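# Clamp wooden block to bench stop, extract its dowel pin

## Task

First check the gap between the bench stop and the small wooden block, and remove any loose item lying there. Then use the spring clamp to hold the block flat against the stop, and draw the block's dowel pin completely out of its hole. Twisting the pin is allowed. At the end the block must still be clamped, lying flat on the bench board with the hole facing up. The pin must be set down somewhere it stays by itself. Finally release everything and move the gripper away. Nothing may depend on the robot holding it in place at the end.

## Robot and tools

Robot: a single Franka FR3 arm with seven revolute joints and a Robotiq 2F-140 two-finger gripper. There is one arm, so every command drives just that arm and its gripper.

Frame: positions in results use the scene frame. Its origin is on the table surface directly beneath the arm base. +z points up, and +y is to the left when facing along +x. The base may sit slightly tilted. The reported hand position can be off, more so when the arm is stretched far. end_effector_position (metres) is the point midway between the finger pads when they are closed, and end_effector_quat_wxyz gives the hand orientation. The fingers point along the gripper's +z and close along its y. Closed fingertips stick out about 33 mm past that point, and fully open ones about 9 mm. Closing pushes the tips roughly 24 mm further from the arm, so keep that clearance above surfaces.

execute_actions: "actions" is a list holding at most one entry. An empty list only reports the state. A wait is {"steps": N} with N up to 300 control steps (1/30 s each), and it counts from the previous result. A motion is {"rows": [...], "steps": N}, with 1 to 15 rows and N up to 15 (15 if omitted). Each row is used for one step, and the last row repeats when there are fewer rows than steps. Optional "pictures": true/false controls whether images come back. A refused call moves nothing.

Row layout: 10 numbers, each in [-1, 1], in this order: joint1 (waist), joint2 (shoulder), joint3 (upper arm roll), joint4 (elbow), joint5 (forearm roll), joint6 (wrist pitch), joint7 (wrist roll), gripper position, gripper force_limit, gripper speed. The seven joint values are offsets, not poses. They are measured from the joint angles shown in the latest result that lists them. If no result has listed them yet, or for a second or later call in the same reply, they are measured from where the arm is when the action begins. Every row is measured from that same base, not from the row before. Scale: 1.0 equals 1.427 rad for joints 1 to 4, 3.044 rad for joint 5, 2.596 rad for joint 6 and 3.91 rad for joint 7. Joint ranges (rad): waist -2.744..2.744, shoulder -1.784..1.784, upper arm roll -2.901..2.901, elbow -3.042..-0.152, forearm roll -2.807..2.807, wrist pitch 0.544..4.517, wrist roll -3.016..3.016. A target more than 0.018 rad outside a range gets the call refused. A target slightly past the real end is cut to that end, and the result may say "joint sent to its limit". An all-zero row is not a pause; it pulls the arm back to the base angles.

Gripper values are absolute settings, not offsets. position: +1 fully open (140 mm), about -0.8 pads touching, -1 closes until blocked. force_limit: about 14 N at -1, 60 N at 0, 107 N at +1. speed: about 30 mm/s at -1, 140 at 0, 250 at +1. To grasp, send position -1 and confirm object_status 2. To squeeze harder while gripping, raise force_limit and also nudge position (for example -1 to -0.98).

Motion limits: each step a joint's target may lead its measured angle by at most 0.248 rad (joints 1 to 4), 0.677 (joint 5), 0.715 (joint 6) or 1.54 (joint 7). Targets that would move the hand more than 70 mm from where it is are scaled back. Large moves therefore take several calls. Between calls the arm keeps heading for the last row's target until it stalls.

Result lines: Joint positions and Joint velocities (rad, rad/s, column order), Joint torques, External joint torques (estimated outside load, including held weight; may read "no reading"). object_status: 0 moving, 1 blocked while opening, 2 blocked while closing (holding), 3 reached target or pads met. position_measured runs from 3 (open) to 230 (pads met), not linear in mm. "joint command not followed" means the clearance check altered targets. HELD marks steps where your row was not fully sent. MOTOR HOT warns of heating. OVER-TEMPERATURE FAULT means the brakes were set until the motors cooled.

Faults to avoid: torque on a joint reaching its load limit (85 N m for joints 1 to 4, 11 N m for joints 5 to 7), or any outside force of 85 N on the arm, tool or held part, halts the arm for 10 s and drops the rest of the call. A held part's weight counts. Do not knock or place anything off the table, since that fails the job. Avoid drops, slips, slams, hard impacts and heavy pushing. Parts in hand may be tugged briefly and loose items may get nudged, so check grasps.

zoom_image: camera is "cam_low" (fixed, near x 1.90, y -0.10, z 0.43, looking back at the bench) or "cam_wrist" (on the hand). region is [x0, y0, x1, y1] in pixels of that camera's last 504x504 image, with (0, 0) at the top-left and at most 504 by 504. It returns a sharper close-up.

read_manual: optional section "licences"; returns licence text only.

This cannot be undone. The result reports success and gives the next task. Call it only once the block is clamped, the pin rests on its own, and the gripper is open and clear.

Each tool is called after "Call:" in YAML: its name, and indented under it one key for each argument.

## Session

I'll start by looking at the current state.

Call:
execute_actions:
  actions: []

Scene clock: 0.00 s of 6465.00 s.
end_effector_position=(+0.5158, +0.4248, +0.2548) position_measured=3 object_status=3 end_effector_quat_wxyz=(-0.075, +0.987, +0.094, +0.111)
Joint positions: [ 0.679  0.182  0.001 -2.021  0.022  2.475 -1.093]
Joint velocities: [-0.001 -0.001  0.    -0.    -0.    -0.001 -0.001]
Joint torques (N m, as the joint torque sensors report them, + toward a larger angle): no reading
External joint torques (N m, as the arm's controller estimates them; a push from outside toward a larger angle lowers the number): no reading

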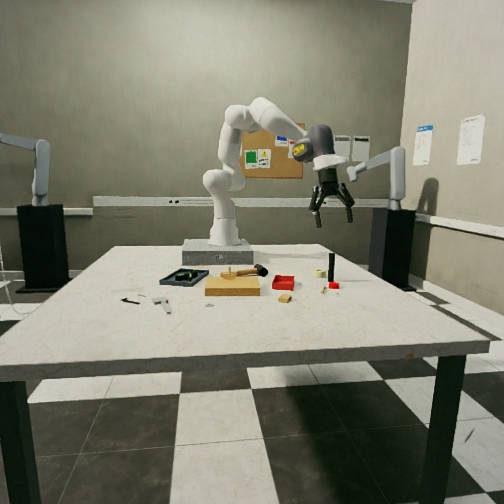

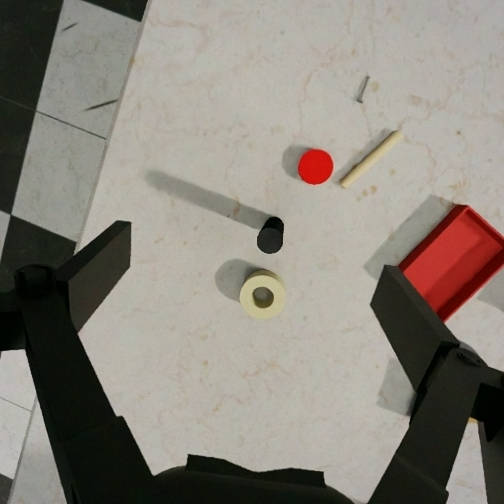

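Call:
zoom_image:
  camera: "cam_low"
  region: [110, 230, 360, 330]

Call:
zoom_image:
  camera: "cam_low"
  region: [150, 255, 280, 305]

Region (110, 230, 360, 330) of cam_low's 504x504 image, scaled by 2.016, with more detail than that image has; it fills the top 202 rows of this view, and the rest is white.

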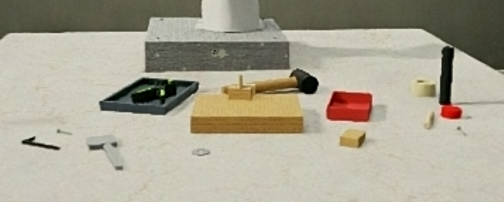

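Region (150, 255, 280, 305) of cam_low's 504x504 image, scaled by 3.877, with more detail than that image has; it fills the top 194 rows of this view, and the rest is white.

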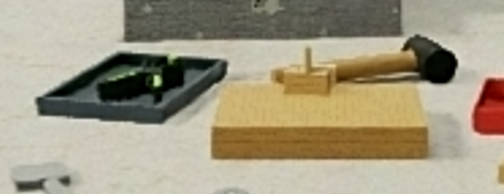

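Call:
execute_actions:
  actions:
    - {"rows": [[-0.11,-0.045,0,-0.04,-0.0014,0,-0.03,1,0,0],[-0.22,-0.09,0,-0.08,-0.003,0,-0.06,1,0,0],[-0.33,-0.135,0,-0.12,-0.0043,-0.001,-0.09,1,0,0],[-0.44,-0.18,0,-0.16,-0.006,-0.001,-0.12,1,0,0],[-0.546,-0.2243,0,-0.2014,-0.0072,-0.002,-0.1476,1,0,0]], "steps": 15}
  pictures: false

Call:
execute_actions:
  actions:
    - {"steps": 45}

Scene clock: 110.73 s of 6465.00 s.
end_effector_position=(+0.5798, +0.1428, +0.3001) position_measured=3 object_status=3 end_effector_quat_wxyz=(-0.033, +0.989, -0.001, +0.147)
Joint positions: [ 0.228 -0.085  0.005 -2.258  0.011  2.475 -1.339]
Joint velocities: [-1.033 -0.252 -0.053 -0.215 -0.014  0.    -0.467]
Joint torques (N m, as the joint torque sensors report them, + toward a larger angle): [  3.31 -29.55   0.45  21.7   -0.08   3.01  -0.31]
External joint torques (N m, as the arm's controller estimates them; a push from outside toward a larger angle lowers the number): [ 0.69 -2.82 -1.26 -1.93 -0.76  0.04 -0.31]
Steps of this call (steps 1 to 90: nothing new was sent; then 107.23 s passed at rest; steps 91 to 105: all 15 steps of this action). Readings (joint positions | what the end effector reports):
91: [0.664 0.176 0.011 -2.030 0.021 2.476 -1.099] | position_measured=3 object_status=3
92: [0.641 0.163 0.016 -2.044 0.021 2.476 -1.108] | position_measured=3 object_status=3
94: [0.587 0.125 0.016 -2.083 0.020 2.476 -1.136] | position_measured=3 object_status=3
98: [0.466 0.021 0.010 -2.174 0.016 2.475 -1.215] | position_measured=3 object_status=3
105: the state above

Scene clock: 112.23 s of 6465.00 s.
end_effector_position=(+0.5773, -0.0545, +0.3053) position_measured=3 object_status=3 end_effector_quat_wxyz=(+0.019, +0.988, -0.004, +0.151)
Joint positions: [-0.101 -0.136 -0.    -2.307  0.003  2.473 -1.661]
Joint velocities: [-0.001 -0.001  0.001  0.001  0.     0.    -0.011]
Joint torques (N m, as the joint torque sensors report them, + toward a larger angle): [  1.36 -29.52  -0.28  22.9   -0.06   2.98  -0.3 ]
External joint torques (N m, as the arm's controller estimates them; a push from outside toward a larger angle lowers the number): [ 1.63 -2.66  0.16 -1.09 -0.79 -0.16 -0.31]
Steps of this call (steps 1 to 45: the robot went on to your last target). Readings (joint positions | what the end effector reports):
1: [0.192 -0.093 0.004 -2.265 0.011 2.475 -1.355] | position_measured=3 object_status=3
2: [0.156 -0.099 0.004 -2.270 0.010 2.475 -1.370] | position_measured=3 object_status=3
4: [0.084 -0.109 0.003 -2.280 0.009 2.475 -1.399] | position_measured=3 object_status=3
8: [-0.054 -0.128 -0.003 -2.299 0.006 2.474 -1.479] | position_measured=3 object_status=3
45: the state above
camera_calibration (this result's frames):
cam_wrist: T_world_to_cam=[[0.155394, -0.986487, 0.0519255, -0.150925], [-0.981626, -0.148308, 0.120067, 0.529337], [-0.110743, -0.0696291, -0.991407, 0.538735], [0, 0, 0, 1]] pos_world=[0.602725, -0.0328685, 0.478387]

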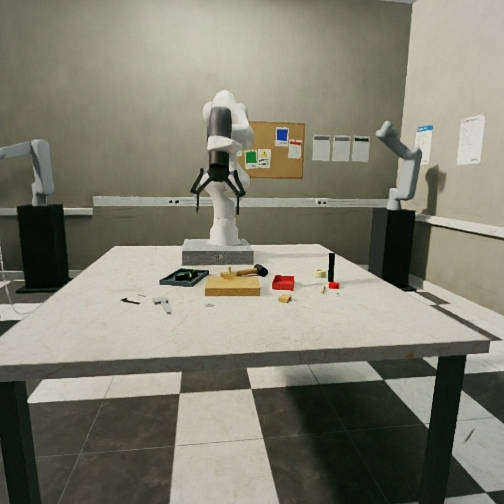

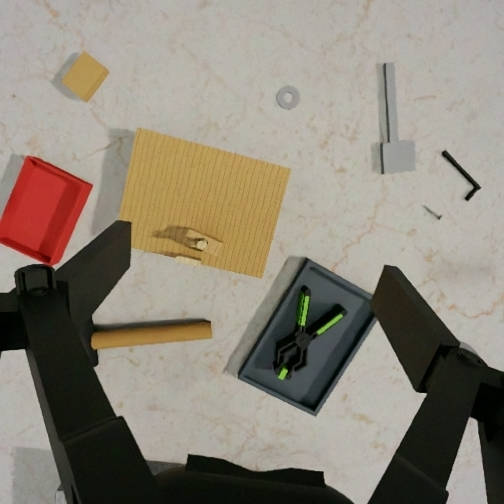

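Call:
zoom_image:
  camera: "cam_wrist"
  region: [130, 200, 270, 290]

Call:
zoom_image:
  camera: "cam_wrist"
  region: [220, 250, 390, 420]

Region (130, 200, 270, 290) of cam_wrist's 504x504 image, scaled by 3.600, with more detail than that image has; it fills the top 324 rows of this view, and the rest is white.

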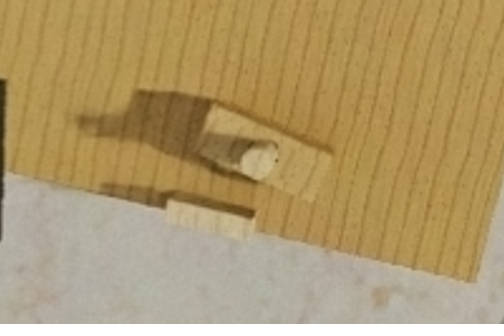

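Region (220, 250, 390, 420) of cam_wrist's 504x504 image, scaled by 2.965, with more detail than that image has.

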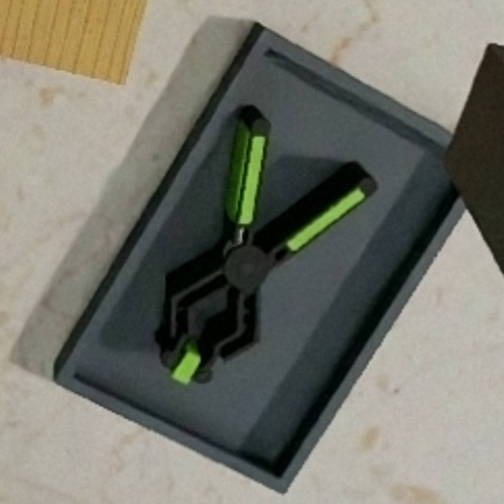

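Call:
zoom_image:
  camera: "cam_low"
  region: [195, 260, 275, 300]

Call:
zoom_image:
  camera: "cam_low"
  region: [155, 260, 215, 290]

Region (195, 260, 275, 300) of cam_low's 504x504 image, scaled by 6.300, with more detail than that image has.

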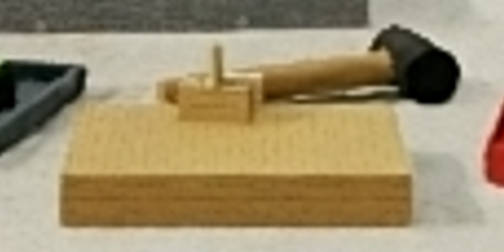

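Region (155, 260, 215, 290) of cam_low's 504x504 image, scaled by 8.400, with more detail than that image has.

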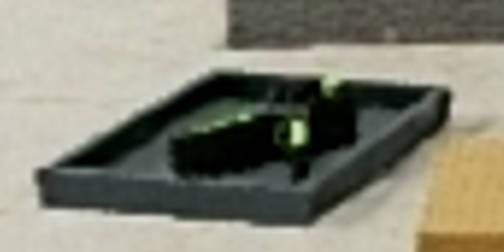

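Call:
execute_actions:
  actions:
    - {"rows": [[0.014,0.047,0,0.017,0,-0.007,0.017,0.1,-0.5,0],[0.028,0.094,0,0.034,0,-0.014,0.034,0.1,-0.5,0],[0.042,0.141,0,0.052,0,-0.021,0.05,0.1,-0.5,0],[0.057,0.188,0,0.069,-0.001,-0.028,0.067,0.1,-0.5,0],[0.0708,0.2352,0,0.0861,-0.001,-0.0344,0.0842,0.1,-0.5,0]], "steps": 15}
  pictures: false

Call:
execute_actions:
  actions:
    - {"steps": 40}

Scene clock: 232.73 s of 6465.00 s.
end_effector_position=(+0.5535, +0.0035, +0.1563) position_measured=107 object_status=0 end_effector_quat_wxyz=(+0.005, +0.998, -0.068, +0.002)
Joint positions: [-0.     0.203  0.002 -2.191  0.003  2.393 -1.432]
Joint velocities: [-0.001 -0.004 -0.005  0.072 -0.    -0.042  0.312]
Joint torques (N m, as the joint torque sensors report them, + toward a larger angle): [  0.76 -38.63  -2.06  21.18  -0.06   2.27   0.59]
External joint torques (N m, as the arm's controller estimates them; a push from outside toward a larger angle lowers the number): [ 1.4  -2.51 -1.8   0.   -0.66 -0.25  0.59]
Steps of this call (steps 1 to 15: the robot went on to your last target; steps 16 to 90: nothing new was sent; then 117.00 s passed at rest; steps 91 to 105: all 15 steps of this action). Readings (joint positions | what the end effector reports):
91: [-0.098 -0.128 -0.002 -2.300 0.003 2.471 -1.660] | position_measured=3 object_status=0
92: [-0.091 -0.103 -0.003 -2.283 0.003 2.467 -1.648] | position_measured=8 object_status=0
94: [-0.069 -0.029 -0.004 -2.251 0.003 2.457 -1.618] | position_measured=24 object_status=0
98: [-0.024 0.127 -0.003 -2.205 0.003 2.427 -1.541] | position_measured=54 object_status=0
105: the state above

Scene clock: 234.07 s of 6465.00 s.
end_effector_position=(+0.5545, +0.0031, +0.1584) position_measured=117 object_status=3 end_effector_quat_wxyz=(+0.005, +0.993, -0.115, +0.002)
Joint positions: [-0.     0.202  0.001 -2.185  0.003  2.386 -1.339]
Joint velocities: [-0.001 -0.     0.001  0.001 -0.001  0.001  0.003]
Joint torques (N m, as the joint torque sensors report them, + toward a larger angle): [  0.92 -38.15  -2.09  21.85  -0.1    2.38   0.51]
External joint torques (N m, as the arm's controller estimates them; a push from outside toward a larger angle lowers the number): [ 1.27 -2.33 -1.99  0.43 -0.69 -0.17  0.51]
Steps of this call (steps 1 to 40: the robot went on to your last target). Readings (joint positions | what the end effector reports):
1: [-0.000 0.202 0.001 -2.189 0.003 2.392 -1.422] | position_measured=115 object_status=0
2: [-0.000 0.202 0.001 -2.188 0.003 2.391 -1.414] | position_measured=117 object_status=0
4: [-0.000 0.202 0.001 -2.186 0.003 2.389 -1.399] | position_measured=117 object_status=0
8: [-0.000 0.202 0.001 -2.185 0.003 2.387 -1.377] | position_measured=117 object_status=3
40: the state above
camera_calibration (this result's frames):
cam_wrist: T_world_to_cam=[[-0.0625324, -0.997715, -0.0255706, 0.0502166], [-0.915348, 0.0471209, 0.399897, 0.451381], [-0.397779, 0.0484125, -0.916203, 0.541428], [0, 0, 0, 1]] pos_world=[0.631679, 0.00262054, 0.316836]

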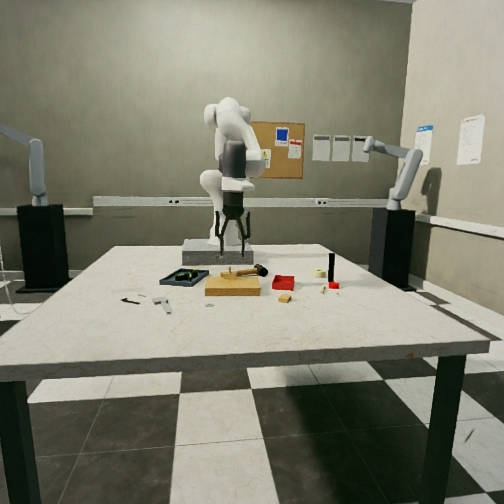

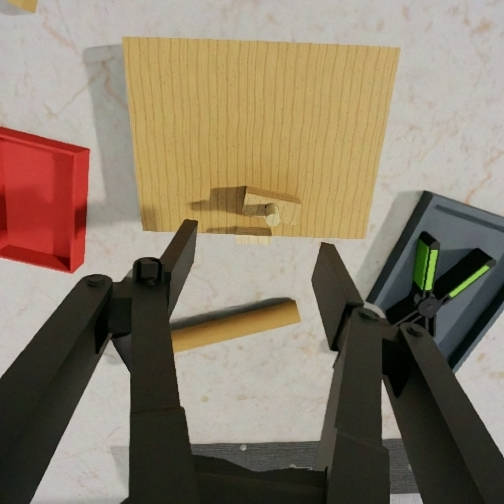

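Call:
zoom_image:
  camera: "cam_wrist"
  region: [180, 170, 340, 260]

Region (180, 170, 340, 260) of cam_wrist's 504x504 image, scaled by 3.150, with more detail than that image has; it fills the top 284 rows of this view, and the rest is white.

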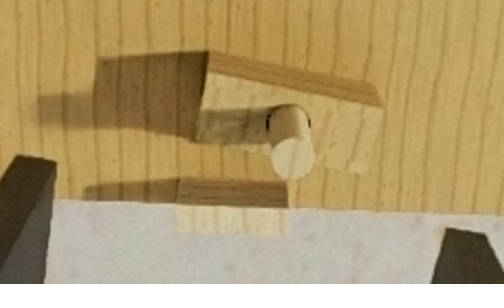

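Call:
execute_actions:
  actions:
    - {"rows": [[-0.004,0.012,0,0,0,0.007,-0.001,0.1,-0.5,0],[-0.008,0.025,0,0,0,0.014,-0.002,0.1,-0.5,0],[-0.012,0.038,0,0,0,0.021,-0.003,0.1,-0.5,0],[-0.015,0.05,0,-0.001,0,0.028,-0.003,0.1,-0.5,0],[-0.0171,0.062,0,-0.001,0,0.035,-0.003,0.1,-0.5,0],[-0.0171,0.074,0,-0.001,0,0.042,-0.003,0.1,-0.5,0],[-0.0171,0.086,0,-0.001,0,0.049,-0.003,0.1,-0.5,0],[-0.0171,0.098,0,-0.001,0,0.055,-0.003,0.1,-0.5,0],[-0.0171,0.1093,0,-0.0014,0,0.0616,-0.0031,0.1,-0.5,0]], "steps": 15}
  pictures: false

Call:
execute_actions:
  actions:
    - {"steps": 25}

Scene clock: 350.20 s of 6465.00 s.
end_effector_position=(+0.5500, -0.0109, +0.0812) position_measured=117 object_status=3 end_effector_quat_wxyz=(+0.006, +0.992, -0.125, -0.012)
Joint positions: [-0.024  0.358  0.001 -2.19   0.003  2.52  -1.344]
Joint velocities: [-0.     0.    -0.001  0.008 -0.001  0.132 -0.007]
Joint torques (N m, as the joint torque sensors report them, + toward a larger angle): [  0.24 -40.21  -0.61  20.69   0.47   3.17  -0.35]
External joint torques (N m, as the arm's controller estimates them; a push from outside toward a larger angle lowers the number): [ 0.75 -0.27 -0.54  0.71 -0.04  0.63 -0.35]
Steps of this call (steps 1 to 15: the robot went on to your last target; steps 16 to 90: nothing new was sent; then 112.63 s passed at rest; steps 91 to 105: all 15 steps of this action). Readings (joint positions | what the end effector reports):
91: [-0.000 0.203 0.001 -2.185 0.003 2.388 -1.338] | position_measured=117 object_status=3
92: [-0.002 0.208 0.001 -2.184 0.003 2.393 -1.338] | position_measured=117 object_status=3
94: [-0.009 0.231 0.002 -2.182 0.003 2.411 -1.340] | position_measured=117 object_status=3
98: [-0.022 0.299 0.001 -2.184 0.003 2.461 -1.342] | position_measured=117 object_status=3
105: the state above

Scene clock: 351.03 s of 6465.00 s.
end_effector_position=(+0.5581, -0.0111, +0.0836) position_measured=117 object_status=3 end_effector_quat_wxyz=(+0.005, +0.992, -0.124, +0.000)
Joint positions: [-0.024  0.358  0.001 -2.189  0.003  2.543 -1.345]
Joint velocities: [ 0.    -0.001  0.001  0.     0.001  0.001  0.001]
Joint torques (N m, as the joint torque sensors report them, + toward a larger angle): [  0.5  -40.06  -0.62  19.74   0.49   3.02  -0.23]
External joint torques (N m, as the arm's controller estimates them; a push from outside toward a larger angle lowers the number): [ 0.9  -1.41 -0.65  0.39  0.    0.48 -0.23]
Steps of this call (steps 1 to 25: the robot went on to your last target). Readings (joint positions | what the end effector reports):
1: [-0.024 0.358 0.001 -2.190 0.003 2.525 -1.344] | position_measured=117 object_status=3
2: [-0.024 0.358 0.001 -2.189 0.003 2.528 -1.344] | position_measured=117 object_status=3
4: [-0.024 0.358 0.001 -2.189 0.003 2.533 -1.344] | position_measured=117 object_status=3
8: [-0.024 0.358 0.001 -2.189 0.003 2.539 -1.345] | position_measured=117 object_status=3
25: the state above
camera_calibration (this result's frames):
cam_wrist: T_world_to_cam=[[-0.0805694, -0.996429, -0.0252389, 0.0444243], [-0.913406, 0.0636728, 0.402039, 0.484179], [-0.398997, 0.0554454, -0.915275, 0.475748], [0, 0, 0, 1]] pos_world=[0.635653, -0.0129414, 0.241902]

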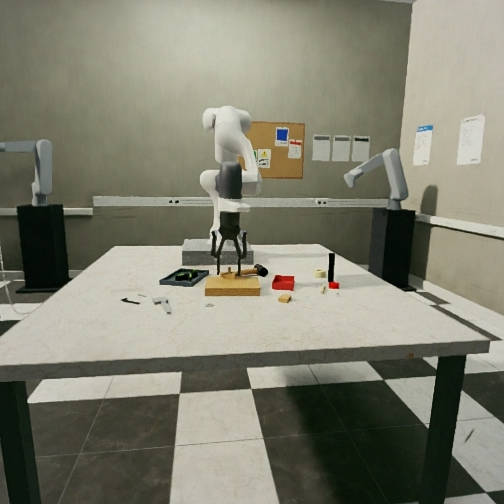

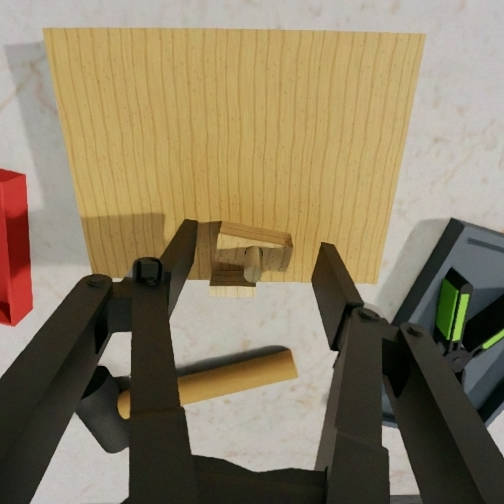

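Call:
zoom_image:
  camera: "cam_wrist"
  region: [170, 200, 350, 310]

Call:
zoom_image:
  camera: "cam_low"
  region: [195, 245, 275, 300]

Region (170, 200, 350, 310) of cam_wrist's 504x504 image, scaled by 2.800, with more detail than that image has.

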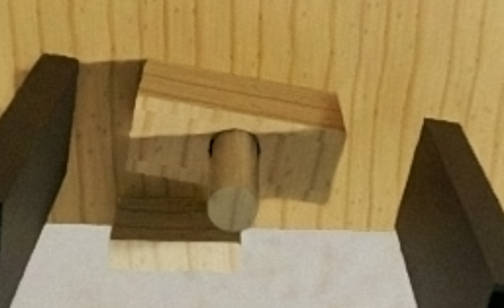

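Region (195, 245, 275, 300) of cam_low's 504x504 image, scaled by 6.300, with more detail than that image has; it fills the top 346 rows of this view, and the rest is white.

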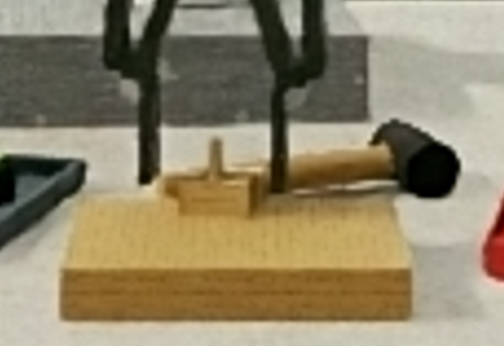

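Call:
execute_actions:
  actions:
    - {"rows": [[0,0.003,0,0,0,0.003,0,0.1,-0.5,0],[0,0.006,0,0,0,0.006,0,0.1,-0.5,0],[0,0.009,0,0,0,0.008,0,0.1,-0.5,0],[0,0.012,0,0.001,0,0.0108,0,0.1,-0.5,0],[0,0.015,0,0.001,0,0.0108,0,0.1,-0.5,0],[0,0.018,0,0.001,0,0.0108,0,0.1,-0.5,0]], "steps": 15}
  pictures: false

Call:
execute_actions:
  actions:
    - {"rows": [[0,0,0,0,0,0.001,0,-1,-0.6,-0.6]], "steps": 15}

Scene clock: 383.67 s of 6465.00 s.
end_effector_position=(+0.5582, -0.0112, +0.0726) position_measured=117 object_status=3 end_effector_quat_wxyz=(+0.005, +0.992, -0.124, +0.001)
Joint positions: [-0.024  0.382  0.001 -2.188  0.003  2.567 -1.345]
Joint velocities: [-0.    -0.001 -0.001  0.001 -0.001  0.011  0.   ]
Joint torques (N m, as the joint torque sensors report them, + toward a larger angle): [  0.95 -39.04  -0.64  19.09   0.44   3.07   0.14]
External joint torques (N m, as the arm's controller estimates them; a push from outside toward a larger angle lowers the number): [ 1.63 -0.1  -0.44  0.14 -0.05  0.55  0.14]
Steps of this call (steps 1 to 15: the robot went on to your last target; steps 16 to 90: nothing new was sent; then 29.13 s passed at rest; steps 91 to 105: all 15 steps of this action). Readings (joint positions | what the end effector reports):
91: [-0.024 0.359 0.001 -2.189 0.003 2.544 -1.345] | position_measured=117 object_status=3
92: [-0.024 0.359 0.001 -2.189 0.003 2.546 -1.345] | position_measured=117 object_status=3
94: [-0.024 0.364 0.001 -2.188 0.003 2.552 -1.345] | position_measured=117 object_status=3
98: [-0.024 0.378 0.001 -2.188 0.003 2.561 -1.345] | position_measured=117 object_status=3
105: the state above

Scene clock: 384.17 s of 6465.00 s.
end_effector_position=(+0.5586, -0.0112, +0.0729) position_measured=164 object_status=0 end_effector_quat_wxyz=(+0.005, +0.992, -0.124, +0.001)
Joint positions: [-0.024  0.382  0.001 -2.188  0.003  2.567 -1.345]
Joint velocities: [ 0.    -0.    -0.     0.     0.001 -0.001  0.001]
Joint torques (N m, as the joint torque sensors report them, + toward a larger angle): [  0.53 -39.93  -0.58  18.76   0.49   3.     0.13]
External joint torques (N m, as the arm's controller estimates them; a push from outside toward a larger angle lowers the number): [ 0.94 -0.88 -0.63 -0.3   0.01  0.45  0.13]
Steps of this call (steps 1 to 15: all 15 steps of this action). Readings (joint positions | what the end effector reports):
1: [-0.024 0.382 0.001 -2.188 0.003 2.567 -1.345] | position_measured=117 object_status=0
2: [-0.024 0.382 0.001 -2.188 0.003 2.567 -1.345] | position_measured=120 object_status=0
4: [-0.024 0.382 0.001 -2.188 0.003 2.567 -1.345] | position_measured=128 object_status=0
8: [-0.024 0.382 0.001 -2.188 0.003 2.567 -1.345] | position_measured=144 object_status=0
15: the state above
camera_calibration (this result's frames):
cam_wrist: T_world_to_cam=[[-0.0804108, -0.996441, -0.0252892, 0.0439576], [-0.914019, 0.063591, 0.400657, 0.489409], [-0.397623, 0.055332, -0.915879, 0.465402], [0, 0, 0, 1]] pos_world=[0.635918, -0.0130725, 0.231278]

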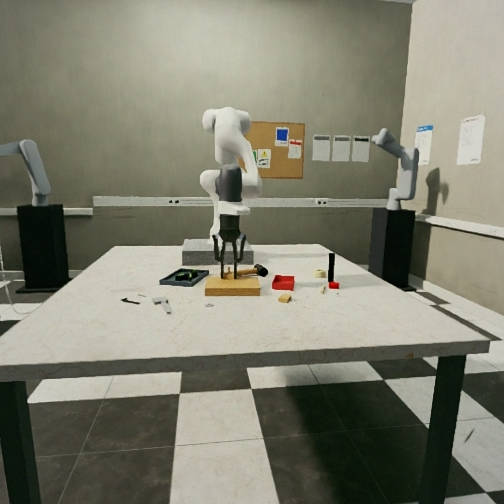

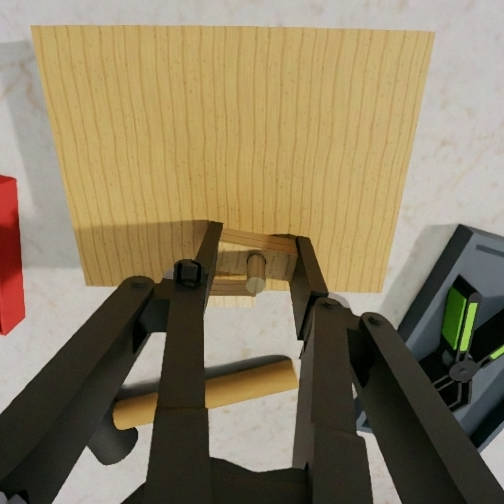

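Call:
execute_actions:
  actions:
    - {"rows": [[0,-0.0025,0,0,0,-0.0014,0,-1,-0.6,-0.6],[0,-0.0049,0,0,0,-0.0027,0,-1,-0.6,-0.6],[0,-0.0049,0,0,0,-0.0027,0,-1,-0.6,-0.6],[0,-0.0049,0,0,0,-0.0027,0,-1,-0.6,-0.6],[0.003,-0.0049,0,0,0,-0.0027,-0.008,-1,-0.6,-0.6],[0.006,-0.0049,0,0,0,-0.0027,-0.016,-1,-0.6,-0.6],[0.009,-0.0049,0,0,0,-0.0027,-0.024,-1,-0.6,-0.6],[0.012,-0.0049,0,0,0,-0.0027,-0.0345,-1,-0.6,-0.6],[0.015,-0.0049,0,0,0,-0.0027,-0.0345,-1,-0.6,-0.6],[0.0185,-0.0049,0,0,0,-0.0027,-0.0345,-1,-0.6,-0.6]], "steps": 15}
  pictures: false

Call:
execute_actions:
  actions:
    - {"steps": 25}

Scene clock: 444.90 s of 6465.00 s.
end_effector_position=(+0.5588, +0.0032, +0.0749) position_measured=164 object_status=2 end_effector_quat_wxyz=(+0.005, +0.997, -0.071, +0.001)
Joint positions: [ 0.002  0.377  0.001 -2.188  0.003  2.563 -1.426]
Joint velocities: [ 0.012 -0.     0.    -0.    -0.001 -0.001 -0.159]
Joint torques (N m, as the joint torque sensors report them, + toward a larger angle): [  0.86 -41.74  -1.07  18.78   0.5    2.37  -0.22]
External joint torques (N m, as the arm's controller estimates them; a push from outside toward a larger angle lowers the number): [ 2.28 -2.82 -0.02 -0.27 -0.03 -0.16 -0.23]
Steps of this call (steps 1 to 15: the robot went on to your last target; steps 16 to 90: nothing new was sent; then 57.23 s passed at rest; steps 91 to 105: all 15 steps of this action). Readings (joint positions | what the end effector reports):
91: [-0.024 0.382 0.001 -2.188 0.003 2.567 -1.345] | position_measured=164 object_status=2
92: [-0.024 0.381 0.001 -2.188 0.003 2.566 -1.345] | position_measured=164 object_status=2
94: [-0.024 0.379 0.001 -2.188 0.003 2.565 -1.345] | position_measured=164 object_status=2
98: [-0.017 0.377 0.000 -2.188 0.003 2.564 -1.371] | position_measured=164 object_status=2
105: the state above

Scene clock: 445.73 s of 6465.00 s.
end_effector_position=(+0.5587, +0.0033, +0.0749) position_measured=164 object_status=2 end_effector_quat_wxyz=(+0.005, +0.999, -0.048, +0.001)
Joint positions: [ 0.002  0.377  0.001 -2.188  0.003  2.562 -1.471]
Joint velocities: [ 0.001  0.     0.    -0.001  0.    -0.001 -0.011]
Joint torques (N m, as the joint torque sensors report them, + toward a larger angle): [  1.51 -41.35  -1.22  18.86   0.52   2.34  -0.22]
External joint torques (N m, as the arm's controller estimates them; a push from outside toward a larger angle lowers the number): [ 1.83 -2.59 -1.34 -0.08  0.04 -0.17 -0.22]
Steps of this call (steps 1 to 25: the robot went on to your last target). Readings (joint positions | what the end effector reports):
1: [0.002 0.377 0.001 -2.188 0.003 2.563 -1.431] | position_measured=164 object_status=2
2: [0.002 0.377 0.001 -2.188 0.003 2.563 -1.436] | position_measured=164 object_status=2
4: [0.002 0.377 0.001 -2.188 0.003 2.563 -1.443] | position_measured=164 object_status=2
8: [0.002 0.377 0.001 -2.188 0.003 2.563 -1.454] | position_measured=164 object_status=2
25: the state above
camera_calibration (this result's frames):
cam_wrist: T_world_to_cam=[[0.0710189, -0.997157, -0.0251817, -0.0261408], [-0.912494, -0.0751442, 0.40213, 0.487284], [-0.402879, -0.00558071, -0.915236, 0.469586], [0, 0, 0, 1]] pos_world=[0.635686, 0.0131707, 0.233172]

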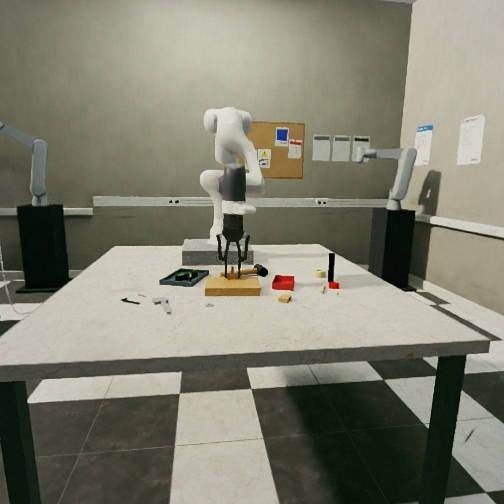

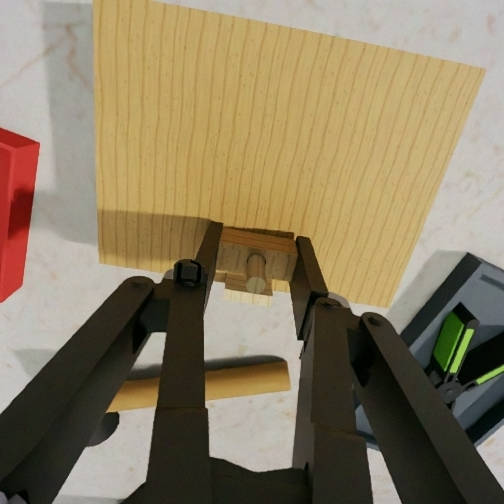

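Call:
zoom_image:
  camera: "cam_wrist"
  region: [190, 210, 330, 320]

Region (190, 210, 330, 320) of cam_wrist's 504x504 image, scaled by 3.600, with more detail than that image has; it fills the top 396 rows of this view, and the rest is white.

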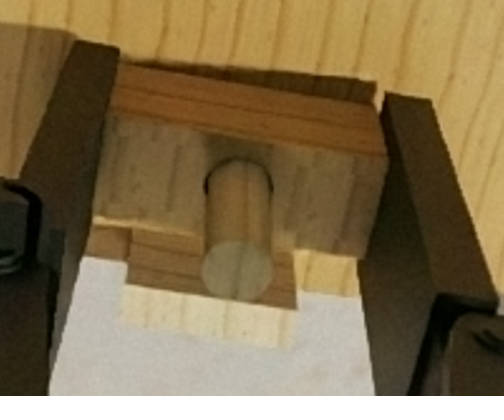

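Call:
execute_actions:
  actions:
    - {"rows": [[0.001,-0.002,0,-0.003,0,0.002,0,-1,-0.6,-0.6],[0.002,-0.004,0,-0.0065,0,0.0035,0,-1,-0.6,-0.6],[0.003,-0.006,0,-0.01,0,0.005,0,-1,-0.6,-0.6],[0.0036,-0.008,0,-0.013,0,0.006,0,-1,-0.6,-0.6],[0.0036,-0.010,0,-0.016,0,0.007,0,-1,-0.6,-0.6],[0.0036,-0.012,0,-0.0195,0,0.008,0,-1,-0.6,-0.6],[0.0036,-0.014,0,-0.023,0,0.0085,0,-1,-0.6,-0.6],[0.0036,-0.016,0,-0.026,0,0.0085,0,-1,-0.6,-0.6],[0.0036,-0.018,0,-0.029,0,0.0085,0,-1,-0.6,-0.6],[0.0036,-0.0203,0,-0.0325,0,0.0085,0,-1,-0.6,-0.6]], "steps": 15}
  pictures: false

Call:
execute_actions:
  actions:
    - {"steps": 12}

Call:
zoom_image:
  camera: "cam_wrist"
  region: [190, 210, 330, 320]

Scene clock: 482.33 s of 6465.00 s.
end_effector_position=(+0.5466, +0.0052, +0.0747) position_measured=164 object_status=2 end_effector_quat_wxyz=(+0.005, +0.999, -0.045, +0.000)
Joint positions: [ 0.006  0.352  0.001 -2.232  0.003  2.58  -1.474]
Joint velocities: [ 0.    -0.009 -0.001 -0.016  0.     0.013  0.   ]
Joint torques (N m, as the joint torque sensors report them, + toward a larger angle): [  1.89 -40.54  -0.68  17.72   0.41   3.09   0.28]
External joint torques (N m, as the arm's controller estimates them; a push from outside toward a larger angle lowers the number): [ 2.38 -2.87 -0.62 -1.09 -0.07  0.56  0.28]
Steps of this call (steps 1 to 15: the robot went on to your last target; steps 16 to 90: nothing new was sent; then 33.10 s passed at rest; steps 91 to 105: all 15 steps of this action). Readings (joint positions | what the end effector reports):
91: [0.002 0.377 0.001 -2.188 0.003 2.563 -1.474] | position_measured=164 object_status=2
92: [0.002 0.376 0.001 -2.190 0.003 2.564 -1.474] | position_measured=164 object_status=2
94: [0.003 0.373 0.001 -2.197 0.003 2.567 -1.474] | position_measured=164 object_status=2
98: [0.005 0.363 0.001 -2.214 0.003 2.575 -1.474] | position_measured=164 object_status=2
105: the state above

Scene clock: 482.73 s of 6465.00 s.
end_effector_position=(+0.5468, +0.0052, +0.0748) position_measured=164 object_status=2 end_effector_quat_wxyz=(+0.005, +0.999, -0.045, +0.001)
Joint positions: [ 0.006  0.351  0.001 -2.233  0.003  2.582 -1.474]
Joint velocities: [ 0.    -0.     0.001  0.001 -0.002  0.002 -0.   ]
Joint torques (N m, as the joint torque sensors report them, + toward a larger angle): [  1.56 -40.51  -0.79  17.79   0.48   3.05   0.31]
External joint torques (N m, as the arm's controller estimates them; a push from outside toward a larger angle lowers the number): [ 2.   -2.68 -0.77 -1.01  0.01  0.52  0.31]
Steps of this call (steps 1 to 12: the robot went on to your last target). Readings (joint positions | what the end effector reports):
1: [0.006 0.351 0.001 -2.232 0.003 2.580 -1.474] | position_measured=164 object_status=2
2: [0.006 0.351 0.001 -2.232 0.003 2.581 -1.474] | position_measured=164 object_status=2
4: [0.006 0.351 0.001 -2.233 0.003 2.581 -1.474] | position_measured=164 object_status=2
8: [0.006 0.351 0.001 -2.233 0.003 2.582 -1.474] | position_measured=164 object_status=2
12: the state above
camera_calibration (this result's frames):
cam_wrist: T_world_to_cam=[[0.0778084, -0.996654, -0.02504, -0.0270883], [-0.912287, -0.0813067, 0.401399, 0.476528], [-0.402091, -0.00838854, -0.915561, 0.464306], [0, 0, 0, 1]] pos_world=[0.623532, 0.0156422, 0.233145]

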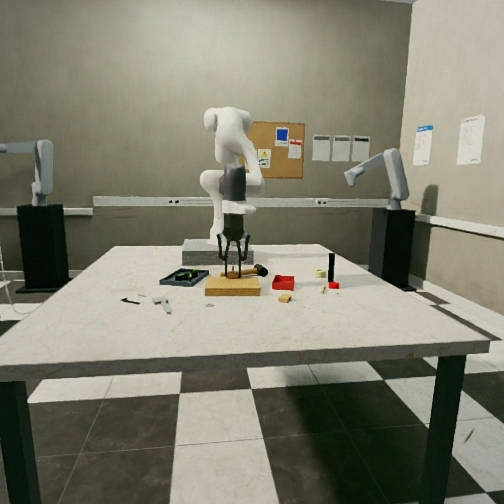

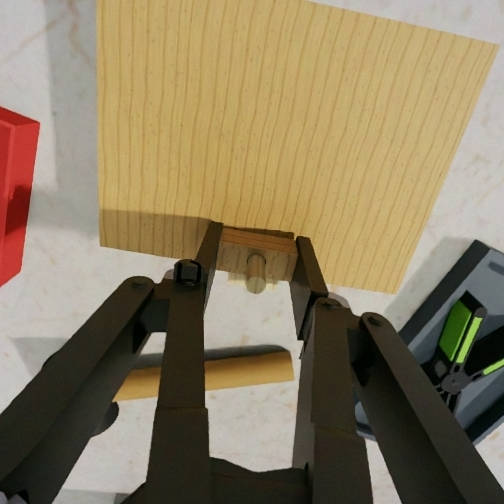

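Region (190, 210, 330, 320) of cam_wrist's 504x504 image, scaled by 3.600, with more detail than that image has; it fills the top 396 rows of this view, and the rest is white.

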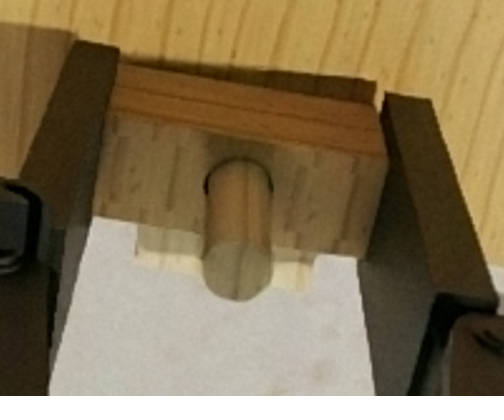

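Call:
execute_actions:
  actions:
    - {"rows": [[0,0.0016,0,-0.0016,0,0.0014,0,-1,-0.6,-0.6],[0,0.0032,0,-0.0032,0,0.0028,0,-1,-0.6,-0.6]], "steps": 15}

Call:
zoom_image:
  camera: "cam_wrist"
  region: [190, 210, 330, 320]

Scene clock: 494.90 s of 6465.00 s.
end_effector_position=(+0.5454, +0.0052, +0.0727) position_measured=164 object_status=2 end_effector_quat_wxyz=(+0.005, +0.999, -0.045, +0.001)
Joint positions: [ 0.006  0.353  0.001 -2.236  0.003  2.586 -1.474]
Joint velocities: [ 0.001  0.001 -0.    -0.    -0.     0.003  0.001]
Joint torques (N m, as the joint torque sensors report them, + toward a larger angle): [  0.78 -37.69  -0.78  17.6    0.43   3.06   0.1 ]
External joint torques (N m, as the arm's controller estimates them; a push from outside toward a larger angle lowers the number): [ 1.05  0.04 -0.92 -1.04 -0.03  0.54  0.1 ]
Steps of this call (steps 1 to 15: the robot went on to your last target; steps 16 to 90: nothing new was sent; then 8.67 s passed at rest; steps 91 to 105: all 15 steps of this action). Readings (joint positions | what the end effector reports):
91: [0.006 0.351 0.001 -2.233 0.003 2.582 -1.474] | position_measured=164 object_status=2
92: [0.006 0.351 0.001 -2.234 0.003 2.583 -1.474] | position_measured=164 object_status=2
94: [0.006 0.352 0.001 -2.235 0.003 2.584 -1.474] | position_measured=164 object_status=2
98: [0.006 0.353 0.001 -2.236 0.003 2.586 -1.474] | position_measured=164 object_status=2
105: the state above
camera_calibration (this result's frames):
cam_wrist: T_world_to_cam=[[0.0778284, -0.99665, -0.0251133, -0.0270442], [-0.911809, -0.0813446, 0.402476, 0.475831], [-0.40317, -0.00842551, -0.915086, 0.462384], [0, 0, 0, 1]] pos_world=[0.622391, 0.0156484, 0.230932]

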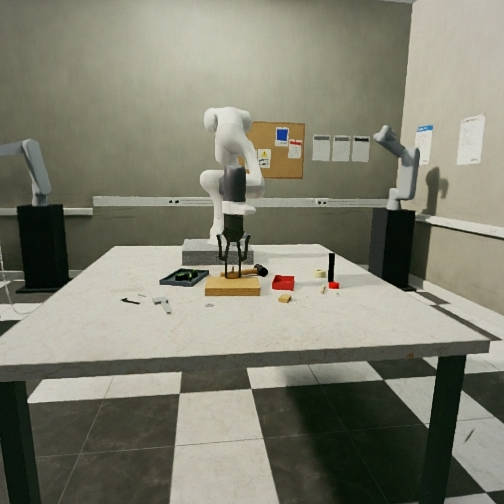

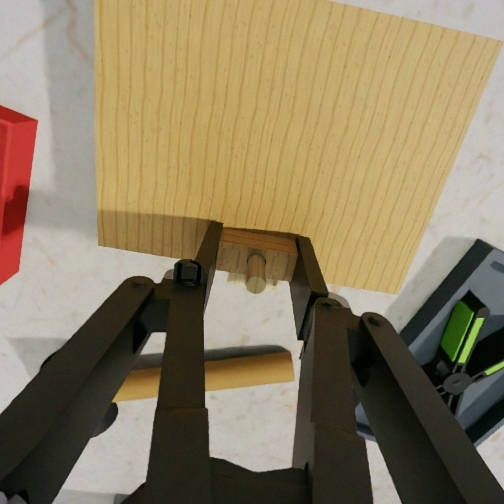

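Region (190, 210, 330, 320) of cam_wrist's 504x504 image, scaled by 3.600, with more detail than that image has; it fills the top 396 rows of this view, and the rest is white.

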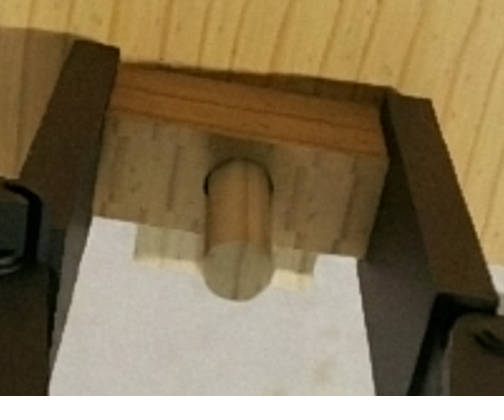

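Call:
execute_actions:
  actions:
    - {"rows": [[0,0,0,0,0,0,0,0.2,-0.6,0],[0,0,0,0,0,0,0,0.2,-0.6,0],[0,0,0,0,0,0,0,0.2,-0.6,0],[0,0,0,0,0,0,0,0.2,-0.6,0],[0,0,0,0,0,0,0,0.2,-0.6,0],[0,-0.012,0,0,0,-0.01,0,0.2,-0.6,0],[0,-0.025,0,0.001,0,-0.02,0,0.2,-0.6,0],[0,-0.038,0,0.002,0,-0.03,0,0.2,-0.6,0],[0,-0.051,0,0.003,0,-0.04,0,0.2,-0.6,0],[0,-0.064,0,0.004,0,-0.05,0,0.2,-0.6,0],[0,-0.077,0,0.005,0,-0.055,0,0.2,-0.6,0],[0,-0.09,0,0.006,0,-0.06,0,0.2,-0.6,0],[0,-0.103,0,0.007,0,-0.0605,0,0.2,-0.6,0]], "steps": 15}
  pictures: false

Call:
execute_actions:
  actions:
    - {"steps": 10}

Scene clock: 610.03 s of 6465.00 s.
end_effector_position=(+0.5540, +0.0061, +0.1382) position_measured=104 object_status=3 end_effector_quat_wxyz=(+0.004, +0.999, -0.045, +0.014)
Joint positions: [ 0.006  0.222  0.001 -2.227  0.003  2.472 -1.474]
Joint velocities: [-0.    -0.332  0.     0.085 -0.001 -0.211 -0.001]
Joint torques (N m, as the joint torque sensors report them, + toward a larger angle): [  0.96 -30.1   -1.    16.16   0.54   1.52   0.14]
External joint torques (N m, as the arm's controller estimates them; a push from outside toward a larger angle lowers the number): [ 1.4  -3.2  -0.8   0.36  0.02 -0.28  0.14]
Steps of this call (steps 1 to 15: the robot went on to your last target; steps 16 to 90: nothing new was sent; then 111.63 s passed at rest; steps 91 to 105: all 15 steps of this action). Readings (joint positions | what the end effector reports):
91: [0.006 0.353 0.001 -2.236 0.003 2.587 -1.474] | position_measured=164 object_status=0
92: [0.006 0.353 0.001 -2.236 0.003 2.587 -1.474] | position_measured=164 object_status=0
94: [0.006 0.353 0.001 -2.236 0.003 2.587 -1.474] | position_measured=144 object_status=0
98: [0.006 0.337 0.001 -2.238 0.003 2.564 -1.474] | position_measured=113 object_status=0
105: the state above

Scene clock: 610.37 s of 6465.00 s.
end_effector_position=(+0.5486, +0.0061, +0.1450) position_measured=104 object_status=3 end_effector_quat_wxyz=(+0.004, +0.999, -0.045, +0.006)
Joint positions: [ 0.006  0.205  0.001 -2.225  0.003  2.438 -1.474]
Joint velocities: [ 0.    -0.    -0.001 -0.003 -0.    -0.037  0.001]
Joint torques (N m, as the joint torque sensors report them, + toward a larger angle): [  0.78 -35.9   -1.01  20.13   0.58   2.4    0.14]
External joint torques (N m, as the arm's controller estimates them; a push from outside toward a larger angle lowers the number): [ 1.15 -0.42 -0.9  -0.76  0.01 -0.17  0.13]
Steps of this call (steps 1 to 10: the robot went on to your last target). Readings (joint positions | what the end effector reports):
1: [0.006 0.213 0.001 -2.224 0.003 2.466 -1.474] | position_measured=104 object_status=3
2: [0.006 0.208 0.001 -2.223 0.003 2.461 -1.474] | position_measured=104 object_status=3
4: [0.006 0.205 0.001 -2.223 0.003 2.452 -1.474] | position_measured=104 object_status=3
8: [0.006 0.205 0.001 -2.225 0.003 2.441 -1.474] | position_measured=104 object_status=3
10: the state above
camera_calibration (this result's frames):
cam_wrist: T_world_to_cam=[[0.0784862, -0.996613, -0.0245481, -0.0249875], [-0.916008, -0.0818119, 0.39273, 0.453407], [-0.393408, -0.00833761, -0.919326, 0.525039], [0, 0, 0, 1]] pos_world=[0.62384, 0.0165687, 0.304002]

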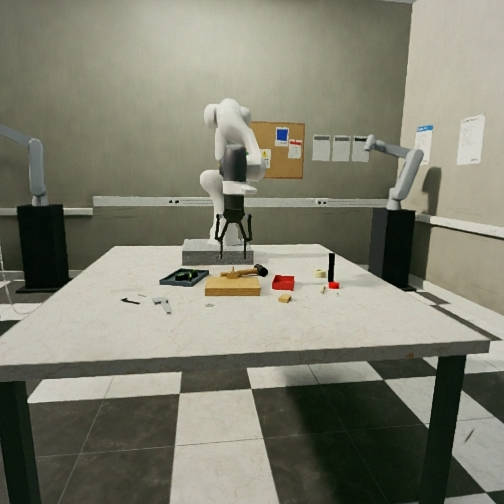

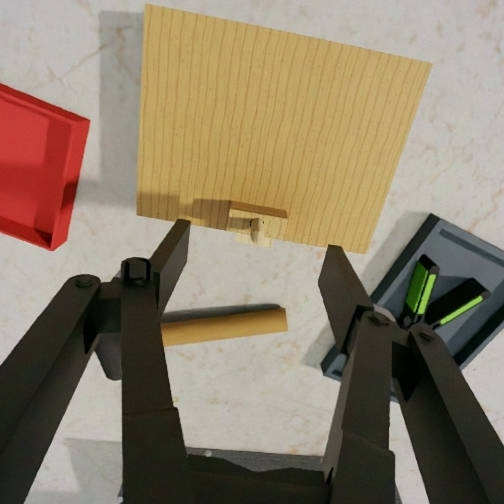

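Call:
execute_actions:
  actions:
    - {"rows": [[-0.03,-0.003,0,-0.006,0,0.001,0.1,0.2,0,0],[-0.065,-0.006,0,-0.012,0,0.002,0.2,0.2,0,0],[-0.1,-0.009,0,-0.018,0,0.0035,0.3,0.2,0,0],[-0.13,-0.012,0,-0.024,0,0.005,0.4,0.2,0,0],[-0.165,-0.015,0,-0.03,0,0.006,0.5,0.2,0,0],[-0.2,-0.018,0,-0.036,0,0.007,0.6,0.2,0,0],[-0.23,-0.021,0,-0.042,0,0.008,0.7,0.2,0,0],[-0.2617,-0.0231,0,-0.0477,0,0.0092,0.78,0.2,0,0]], "steps": 15}
  pictures: false

Call:
execute_actions:
  actions:
    - {"steps": 60}

Scene clock: 623.30 s of 6465.00 s.
end_effector_position=(+0.4884, -0.1938, +0.1386) position_measured=104 object_status=3 end_effector_quat_wxyz=(-0.004, -0.412, +0.911, -0.002)
Joint positions: [-0.371  0.176 -0.01  -2.29   0.003  2.456  0.34 ]
Joint velocities: [-0.054 -0.012  0.027 -0.025  0.002  0.02   4.076]
Joint torques (N m, as the joint torque sensors report them, + toward a larger angle): [  4.56 -36.37   5.39  18.71   0.56   2.99   1.14]
External joint torques (N m, as the arm's controller estimates them; a push from outside toward a larger angle lowers the number): [-0.21 -2.45  0.61 -1.9   0.25  0.49  1.21]
Steps of this call (steps 1 to 30: the robot went on to your last target; steps 31 to 90: nothing new was sent; then 9.43 s passed at rest; steps 91 to 105: all 15 steps of this action). Readings (joint positions | what the end effector reports):
91: [-0.000 0.205 0.005 -2.226 0.003 2.433 -1.443] | position_measured=104 object_status=3
92: [-0.016 0.203 0.010 -2.230 0.003 2.434 -1.374] | position_measured=104 object_status=3
94: [-0.073 0.198 0.015 -2.241 0.003 2.438 -1.156] | position_measured=104 object_status=3
98: [-0.220 0.187 0.009 -2.264 0.003 2.446 -0.708] | position_measured=104 object_status=3
105: the state above

Scene clock: 625.30 s of 6465.00 s.
end_effector_position=(+0.4914, -0.1876, +0.1388) position_measured=104 object_status=3 end_effector_quat_wxyz=(-0.000, +0.182, +0.983, -0.004)
Joint positions: [-0.368  0.175 -0.    -2.291  0.003  2.459  1.568]
Joint velocities: [-0.001 -0.001  0.    -0.001  0.     0.     0.007]
Joint torques (N m, as the joint torque sensors report them, + toward a larger angle): [  1.4  -36.39  -0.09  19.29   0.55   2.89   0.39]
External joint torques (N m, as the arm's controller estimates them; a push from outside toward a larger angle lowers the number): [ 1.82 -2.57  0.14 -1.07  0.02  0.47  0.39]
Steps of this call (steps 1 to 60: the robot went on to your last target). Readings (joint positions | what the end effector reports):
1: [-0.371 0.176 -0.009 -2.290 0.003 2.456 0.468] | position_measured=104 object_status=3
2: [-0.371 0.175 -0.006 -2.291 0.003 2.457 0.582] | position_measured=104 object_status=3
4: [-0.370 0.175 -0.003 -2.291 0.003 2.458 0.777] | position_measured=104 object_status=3
8: [-0.368 0.175 -0.000 -2.291 0.003 2.459 1.058] | position_measured=104 object_status=3
60: the state above
The arm was judged still, so your last target was given up. Only a new action makes it travel on or press farther. Fingers that are still opening or closing keep moving.
camera_calibration (this result's frames):
cam_wrist: T_world_to_cam=[[0.19628, 0.979627, -0.0424879, 0.101593], [0.901123, -0.163128, 0.401704, -0.521853], [0.386589, -0.117133, -0.914784, 0.0909765], [0, 0, 0, 1]] pos_world=[0.415143, -0.173996, 0.297171]

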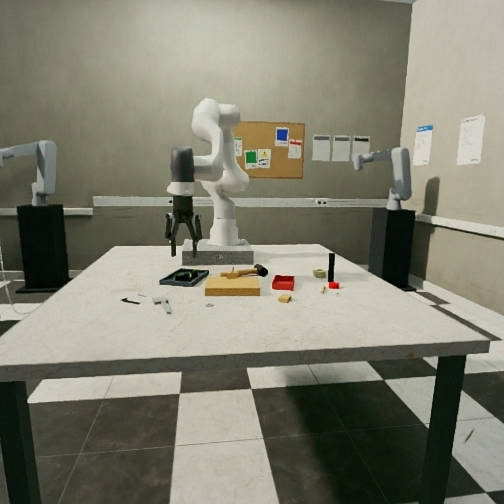

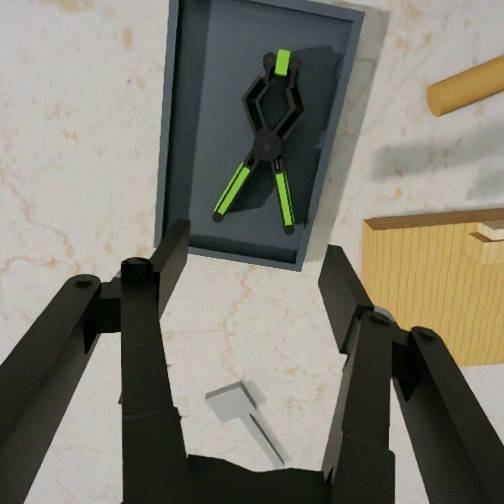

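Call:
zoom_image:
  camera: "cam_wrist"
  region: [150, 30, 390, 280]

Call:
zoom_image:
  camera: "cam_wrist"
  region: [200, 170, 340, 280]

Region (150, 30, 390, 280) of cam_wrist's 504x504 image, scaled by 2.016, with more detail than that image has; it fills the left 484 columns of this view, and the rest is white.

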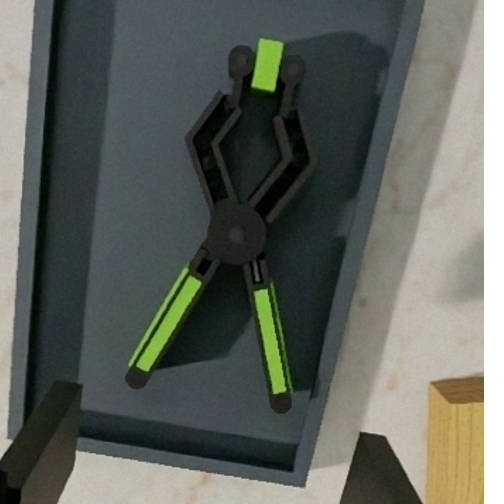

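Region (200, 170, 340, 280) of cam_wrist's 504x504 image, scaled by 3.600, with more detail than that image has; it fills the top 396 rows of this view, and the rest is white.

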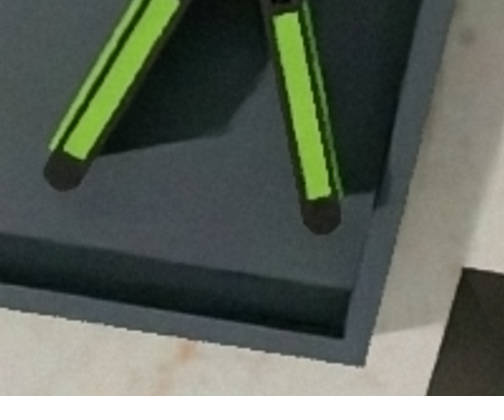

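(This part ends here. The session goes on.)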